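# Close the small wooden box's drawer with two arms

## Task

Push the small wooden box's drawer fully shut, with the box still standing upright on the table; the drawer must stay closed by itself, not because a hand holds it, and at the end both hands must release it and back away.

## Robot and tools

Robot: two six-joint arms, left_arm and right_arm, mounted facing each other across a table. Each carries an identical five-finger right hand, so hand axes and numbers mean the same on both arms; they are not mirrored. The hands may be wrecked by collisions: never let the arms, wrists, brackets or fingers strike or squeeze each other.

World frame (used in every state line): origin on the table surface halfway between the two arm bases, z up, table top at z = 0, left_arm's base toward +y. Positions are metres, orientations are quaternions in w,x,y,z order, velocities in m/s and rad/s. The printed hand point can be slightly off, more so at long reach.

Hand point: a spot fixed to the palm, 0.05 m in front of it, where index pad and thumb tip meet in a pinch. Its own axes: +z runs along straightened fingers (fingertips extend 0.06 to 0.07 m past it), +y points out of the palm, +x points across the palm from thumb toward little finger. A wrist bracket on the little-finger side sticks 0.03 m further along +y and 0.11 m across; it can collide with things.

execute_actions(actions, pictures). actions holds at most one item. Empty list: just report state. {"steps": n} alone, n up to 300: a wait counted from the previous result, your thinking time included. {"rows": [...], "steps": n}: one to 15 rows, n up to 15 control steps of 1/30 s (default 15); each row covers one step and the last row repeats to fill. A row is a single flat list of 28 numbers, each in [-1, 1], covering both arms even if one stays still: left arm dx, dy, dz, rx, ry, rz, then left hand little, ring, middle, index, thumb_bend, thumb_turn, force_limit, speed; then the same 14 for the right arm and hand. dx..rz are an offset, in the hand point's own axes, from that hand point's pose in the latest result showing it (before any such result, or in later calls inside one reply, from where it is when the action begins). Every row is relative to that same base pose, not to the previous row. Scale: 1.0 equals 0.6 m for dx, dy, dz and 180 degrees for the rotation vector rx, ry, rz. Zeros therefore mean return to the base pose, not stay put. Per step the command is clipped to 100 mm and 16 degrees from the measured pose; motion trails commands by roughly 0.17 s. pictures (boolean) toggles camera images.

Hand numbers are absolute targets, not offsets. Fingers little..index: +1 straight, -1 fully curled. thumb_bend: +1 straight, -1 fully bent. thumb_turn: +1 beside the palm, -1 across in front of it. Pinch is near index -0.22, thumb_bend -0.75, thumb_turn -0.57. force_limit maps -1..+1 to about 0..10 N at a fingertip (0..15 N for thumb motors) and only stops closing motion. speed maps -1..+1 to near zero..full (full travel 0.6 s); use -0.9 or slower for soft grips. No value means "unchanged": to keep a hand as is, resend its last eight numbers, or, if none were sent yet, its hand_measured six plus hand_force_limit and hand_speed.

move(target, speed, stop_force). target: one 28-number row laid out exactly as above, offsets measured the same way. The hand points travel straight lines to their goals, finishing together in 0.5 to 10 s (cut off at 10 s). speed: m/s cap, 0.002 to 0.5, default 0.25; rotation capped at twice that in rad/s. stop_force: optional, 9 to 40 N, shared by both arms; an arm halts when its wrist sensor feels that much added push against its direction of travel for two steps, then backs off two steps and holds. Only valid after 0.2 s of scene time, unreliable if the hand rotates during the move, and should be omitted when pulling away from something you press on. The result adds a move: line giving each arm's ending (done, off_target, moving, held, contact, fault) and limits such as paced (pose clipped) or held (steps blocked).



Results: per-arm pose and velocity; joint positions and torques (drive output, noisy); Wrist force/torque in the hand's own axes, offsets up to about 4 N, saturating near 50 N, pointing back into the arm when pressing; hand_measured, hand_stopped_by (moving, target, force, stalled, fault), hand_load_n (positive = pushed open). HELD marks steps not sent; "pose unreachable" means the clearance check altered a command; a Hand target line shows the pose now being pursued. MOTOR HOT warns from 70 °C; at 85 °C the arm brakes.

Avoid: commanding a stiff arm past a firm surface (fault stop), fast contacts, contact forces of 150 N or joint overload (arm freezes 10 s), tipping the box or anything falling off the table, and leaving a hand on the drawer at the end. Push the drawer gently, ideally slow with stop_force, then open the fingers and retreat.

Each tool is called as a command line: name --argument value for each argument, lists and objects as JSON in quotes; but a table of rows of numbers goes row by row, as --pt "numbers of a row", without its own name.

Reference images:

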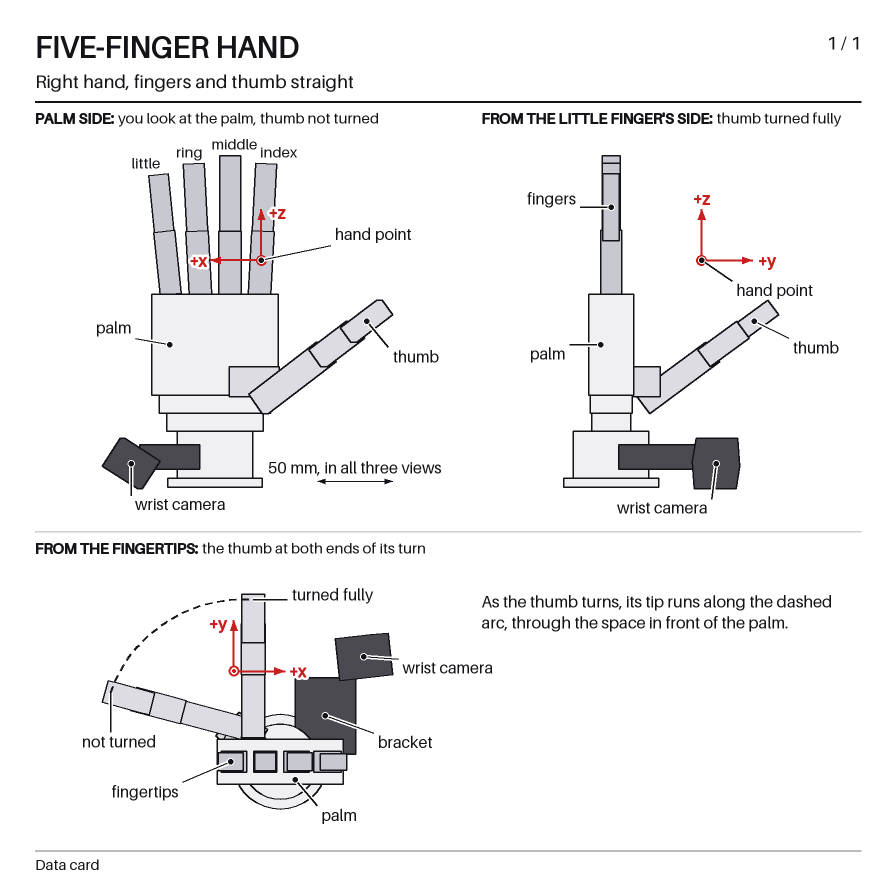

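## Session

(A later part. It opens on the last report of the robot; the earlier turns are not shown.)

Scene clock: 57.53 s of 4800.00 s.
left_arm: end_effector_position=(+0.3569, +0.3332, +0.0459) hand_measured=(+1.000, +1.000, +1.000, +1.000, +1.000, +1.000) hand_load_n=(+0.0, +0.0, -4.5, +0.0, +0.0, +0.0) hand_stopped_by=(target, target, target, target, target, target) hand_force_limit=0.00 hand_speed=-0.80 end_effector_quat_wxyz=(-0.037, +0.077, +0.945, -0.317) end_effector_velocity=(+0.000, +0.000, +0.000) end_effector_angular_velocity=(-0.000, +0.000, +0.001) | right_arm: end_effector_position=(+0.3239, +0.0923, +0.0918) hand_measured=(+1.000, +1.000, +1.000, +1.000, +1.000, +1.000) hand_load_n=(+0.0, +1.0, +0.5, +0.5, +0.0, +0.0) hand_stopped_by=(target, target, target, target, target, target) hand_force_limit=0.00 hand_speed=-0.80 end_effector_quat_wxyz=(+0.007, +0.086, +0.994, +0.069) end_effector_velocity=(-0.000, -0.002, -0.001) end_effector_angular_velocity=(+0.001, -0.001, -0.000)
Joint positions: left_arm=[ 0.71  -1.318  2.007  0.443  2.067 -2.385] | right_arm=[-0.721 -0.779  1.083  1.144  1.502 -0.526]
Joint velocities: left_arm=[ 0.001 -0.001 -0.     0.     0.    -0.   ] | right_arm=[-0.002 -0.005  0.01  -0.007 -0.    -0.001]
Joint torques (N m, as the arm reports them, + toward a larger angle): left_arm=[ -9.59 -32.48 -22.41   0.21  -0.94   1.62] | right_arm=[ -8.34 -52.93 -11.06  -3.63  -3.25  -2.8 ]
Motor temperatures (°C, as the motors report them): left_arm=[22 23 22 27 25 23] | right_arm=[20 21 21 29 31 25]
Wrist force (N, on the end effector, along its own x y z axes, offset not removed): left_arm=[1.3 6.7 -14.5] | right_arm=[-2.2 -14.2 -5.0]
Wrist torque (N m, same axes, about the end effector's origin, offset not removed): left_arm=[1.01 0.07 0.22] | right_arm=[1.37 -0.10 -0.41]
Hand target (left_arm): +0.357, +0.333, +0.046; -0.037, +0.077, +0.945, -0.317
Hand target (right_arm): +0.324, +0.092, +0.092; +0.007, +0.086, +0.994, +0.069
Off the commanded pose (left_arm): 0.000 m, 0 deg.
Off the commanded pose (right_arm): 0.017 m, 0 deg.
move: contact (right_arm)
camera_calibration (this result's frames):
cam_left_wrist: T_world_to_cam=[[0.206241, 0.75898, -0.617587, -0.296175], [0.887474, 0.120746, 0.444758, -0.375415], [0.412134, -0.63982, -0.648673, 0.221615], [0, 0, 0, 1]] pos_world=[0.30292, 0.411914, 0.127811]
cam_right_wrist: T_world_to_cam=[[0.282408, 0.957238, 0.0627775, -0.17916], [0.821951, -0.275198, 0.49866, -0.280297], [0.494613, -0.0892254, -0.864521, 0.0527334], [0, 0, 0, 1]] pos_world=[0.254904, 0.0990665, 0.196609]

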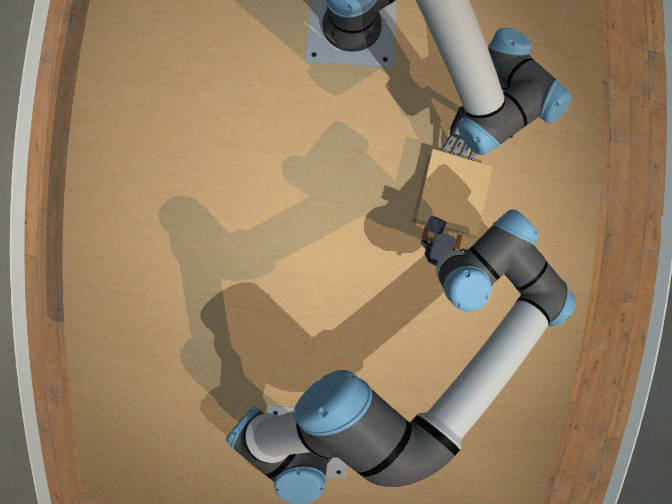

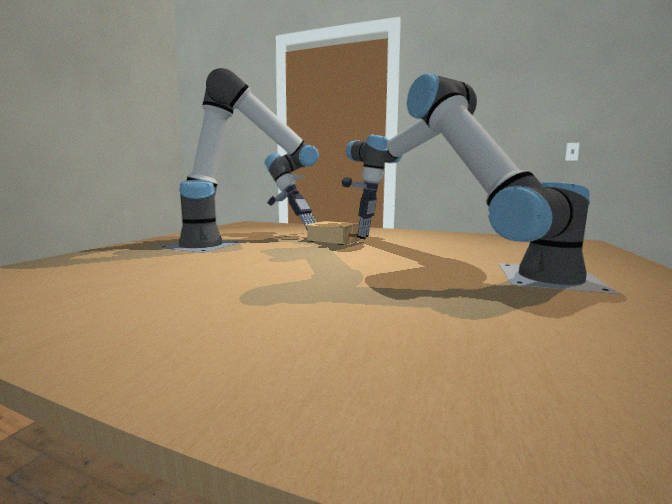

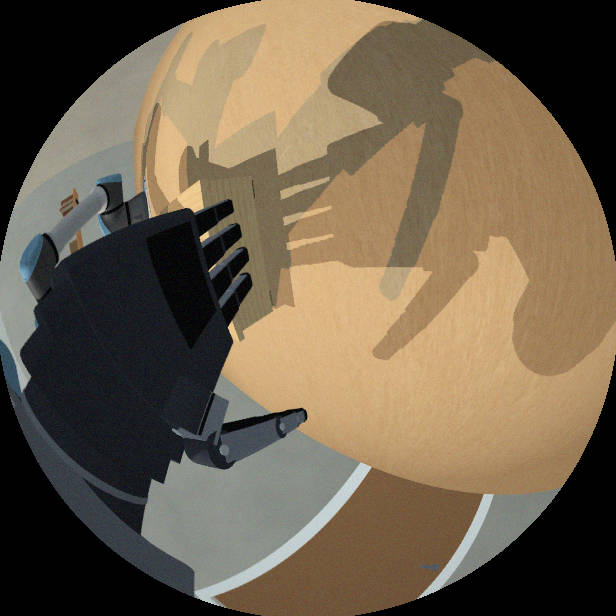

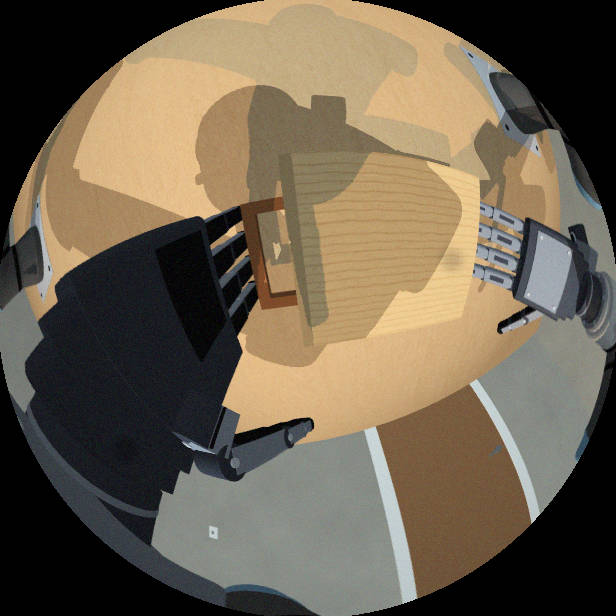

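move --target '[0,0.06,-0.25,0,0,0,1,1,1,1,1,1,0,-0.8,0,-0.25,-0.2,0,0,0,1,1,1,1,1,1,0,-0.8]' --speed 0.2

zoom_image --camera "cam_high" --region '[370, 120, 530, 280]'

Scene clock: 61.27 s of 4800.00 s.
left_arm: end_effector_position=(+0.3790, +0.4502, +0.1434) hand_measured=(+1.000, +1.000, +1.000, +1.000, +1.000, +1.000) hand_load_n=(+0.0, +0.0, +0.0, +0.0, +0.0, +0.0) hand_stopped_by=(target, target, target, target, target, target) hand_force_limit=0.00 hand_speed=-0.80 end_effector_quat_wxyz=(-0.037, +0.076, +0.945, -0.317) end_effector_velocity=(+0.000, +0.001, +0.000) end_effector_angular_velocity=(+0.001, +0.003, -0.001) | right_arm: end_effector_position=(+0.2954, -0.0703, +0.1897) hand_measured=(+1.000, +1.000, +1.000, +1.000, +1.000, +1.000) hand_load_n=(+0.0, +0.0, +0.0, +0.0, +0.0, +0.0) hand_stopped_by=(target, target, target, target, target, target) hand_force_limit=0.00 hand_speed=-0.80 end_effector_quat_wxyz=(+0.007, +0.086, +0.994, +0.069) end_effector_velocity=(-0.001, -0.001, +0.002) end_effector_angular_velocity=(+0.002, -0.002, +0.002)
Joint positions: left_arm=[ 1.045 -1.444  1.923  0.851  2.18  -2.014] | right_arm=[-0.916 -1.225  1.544  1.146  1.48  -0.72 ]
Joint velocities: left_arm=[ 0.005  0.003 -0.003  0.006  0.002  0.006] | right_arm=[-0.002 -0.006  0.004  0.    -0.001 -0.004]
Joint torques (N m, as the arm reports them, + toward a larger angle): left_arm=[  8.43 -13.07 -24.62   3.43   3.52   1.68] | right_arm=[-12.38 -38.71  -5.92   3.9   -2.31  -2.72]
Motor temperatures (°C, as the motors report them): left_arm=[22 23 22 27 25 23] | right_arm=[20 21 21 29 31 25]
Wrist force (N, on the end effector, along its own x y z axes, offset not removed): left_arm=[1.1 0.6 0.3] | right_arm=[1.7 3.7 -1.5]
Wrist torque (N m, same axes, about the end effector's origin, offset not removed): left_arm=[0.17 -0.31 0.04] | right_arm=[0.63 -0.55 0.16]
Hand target (left_arm): +0.379, +0.450, +0.144; -0.037, +0.076, +0.945, -0.317
Hand target (right_arm): +0.295, -0.070, +0.190; +0.007, +0.086, +0.994, +0.069
Off the commanded pose (left_arm): 0.000 m, 0 deg.
Off the commanded pose (right_arm): 0.000 m, 0 deg.
move: done
camera_calibration (this result's frames):
cam_left_wrist: T_world_to_cam=[[0.206095, 0.758777, -0.617885, -0.329107], [0.887453, 0.121087, 0.444707, -0.45268], [0.412252, -0.639996, -0.648424, 0.350677], [0, 0, 0, 1]] pos_world=[0.324992, 0.528965, 0.225347]
cam_right_wrist: T_world_to_cam=[[0.282444, 0.95722, 0.0628858, -0.0217239], [0.822001, -0.275296, 0.498524, -0.3504], [0.49451, -0.0891128, -0.864592, 0.136977], [0, 0, 0, 1]] pos_world=[0.226429, -0.063463, 0.294478]

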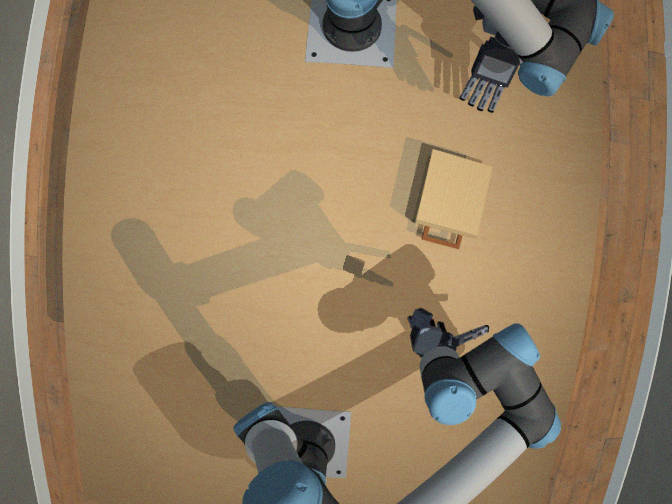

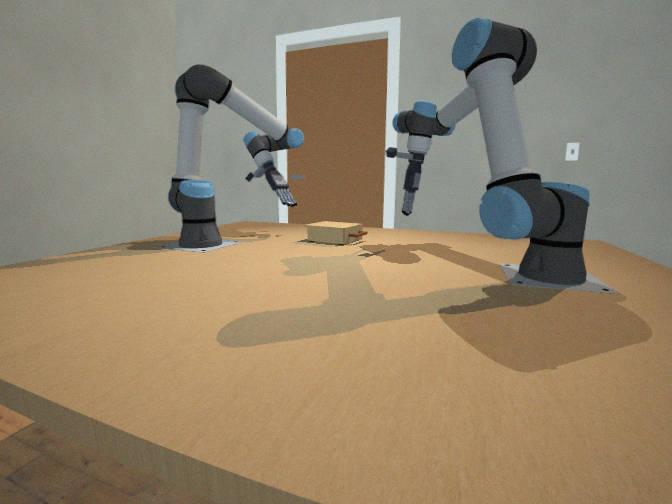

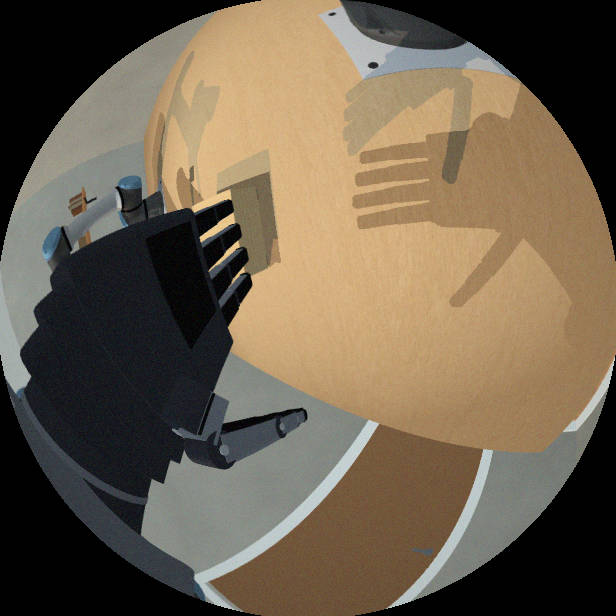

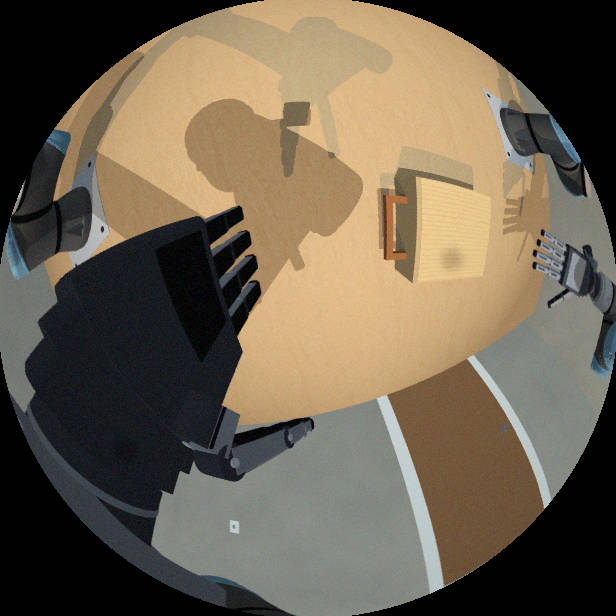

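Region (370, 120, 530, 280) of cam_high's 672x504 image, scaled by 3.150, with more detail than that image has.

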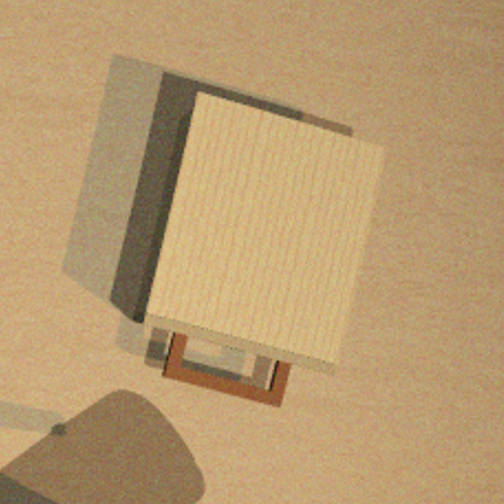

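finished_scene --scene 1

The scene is finished: the task was done.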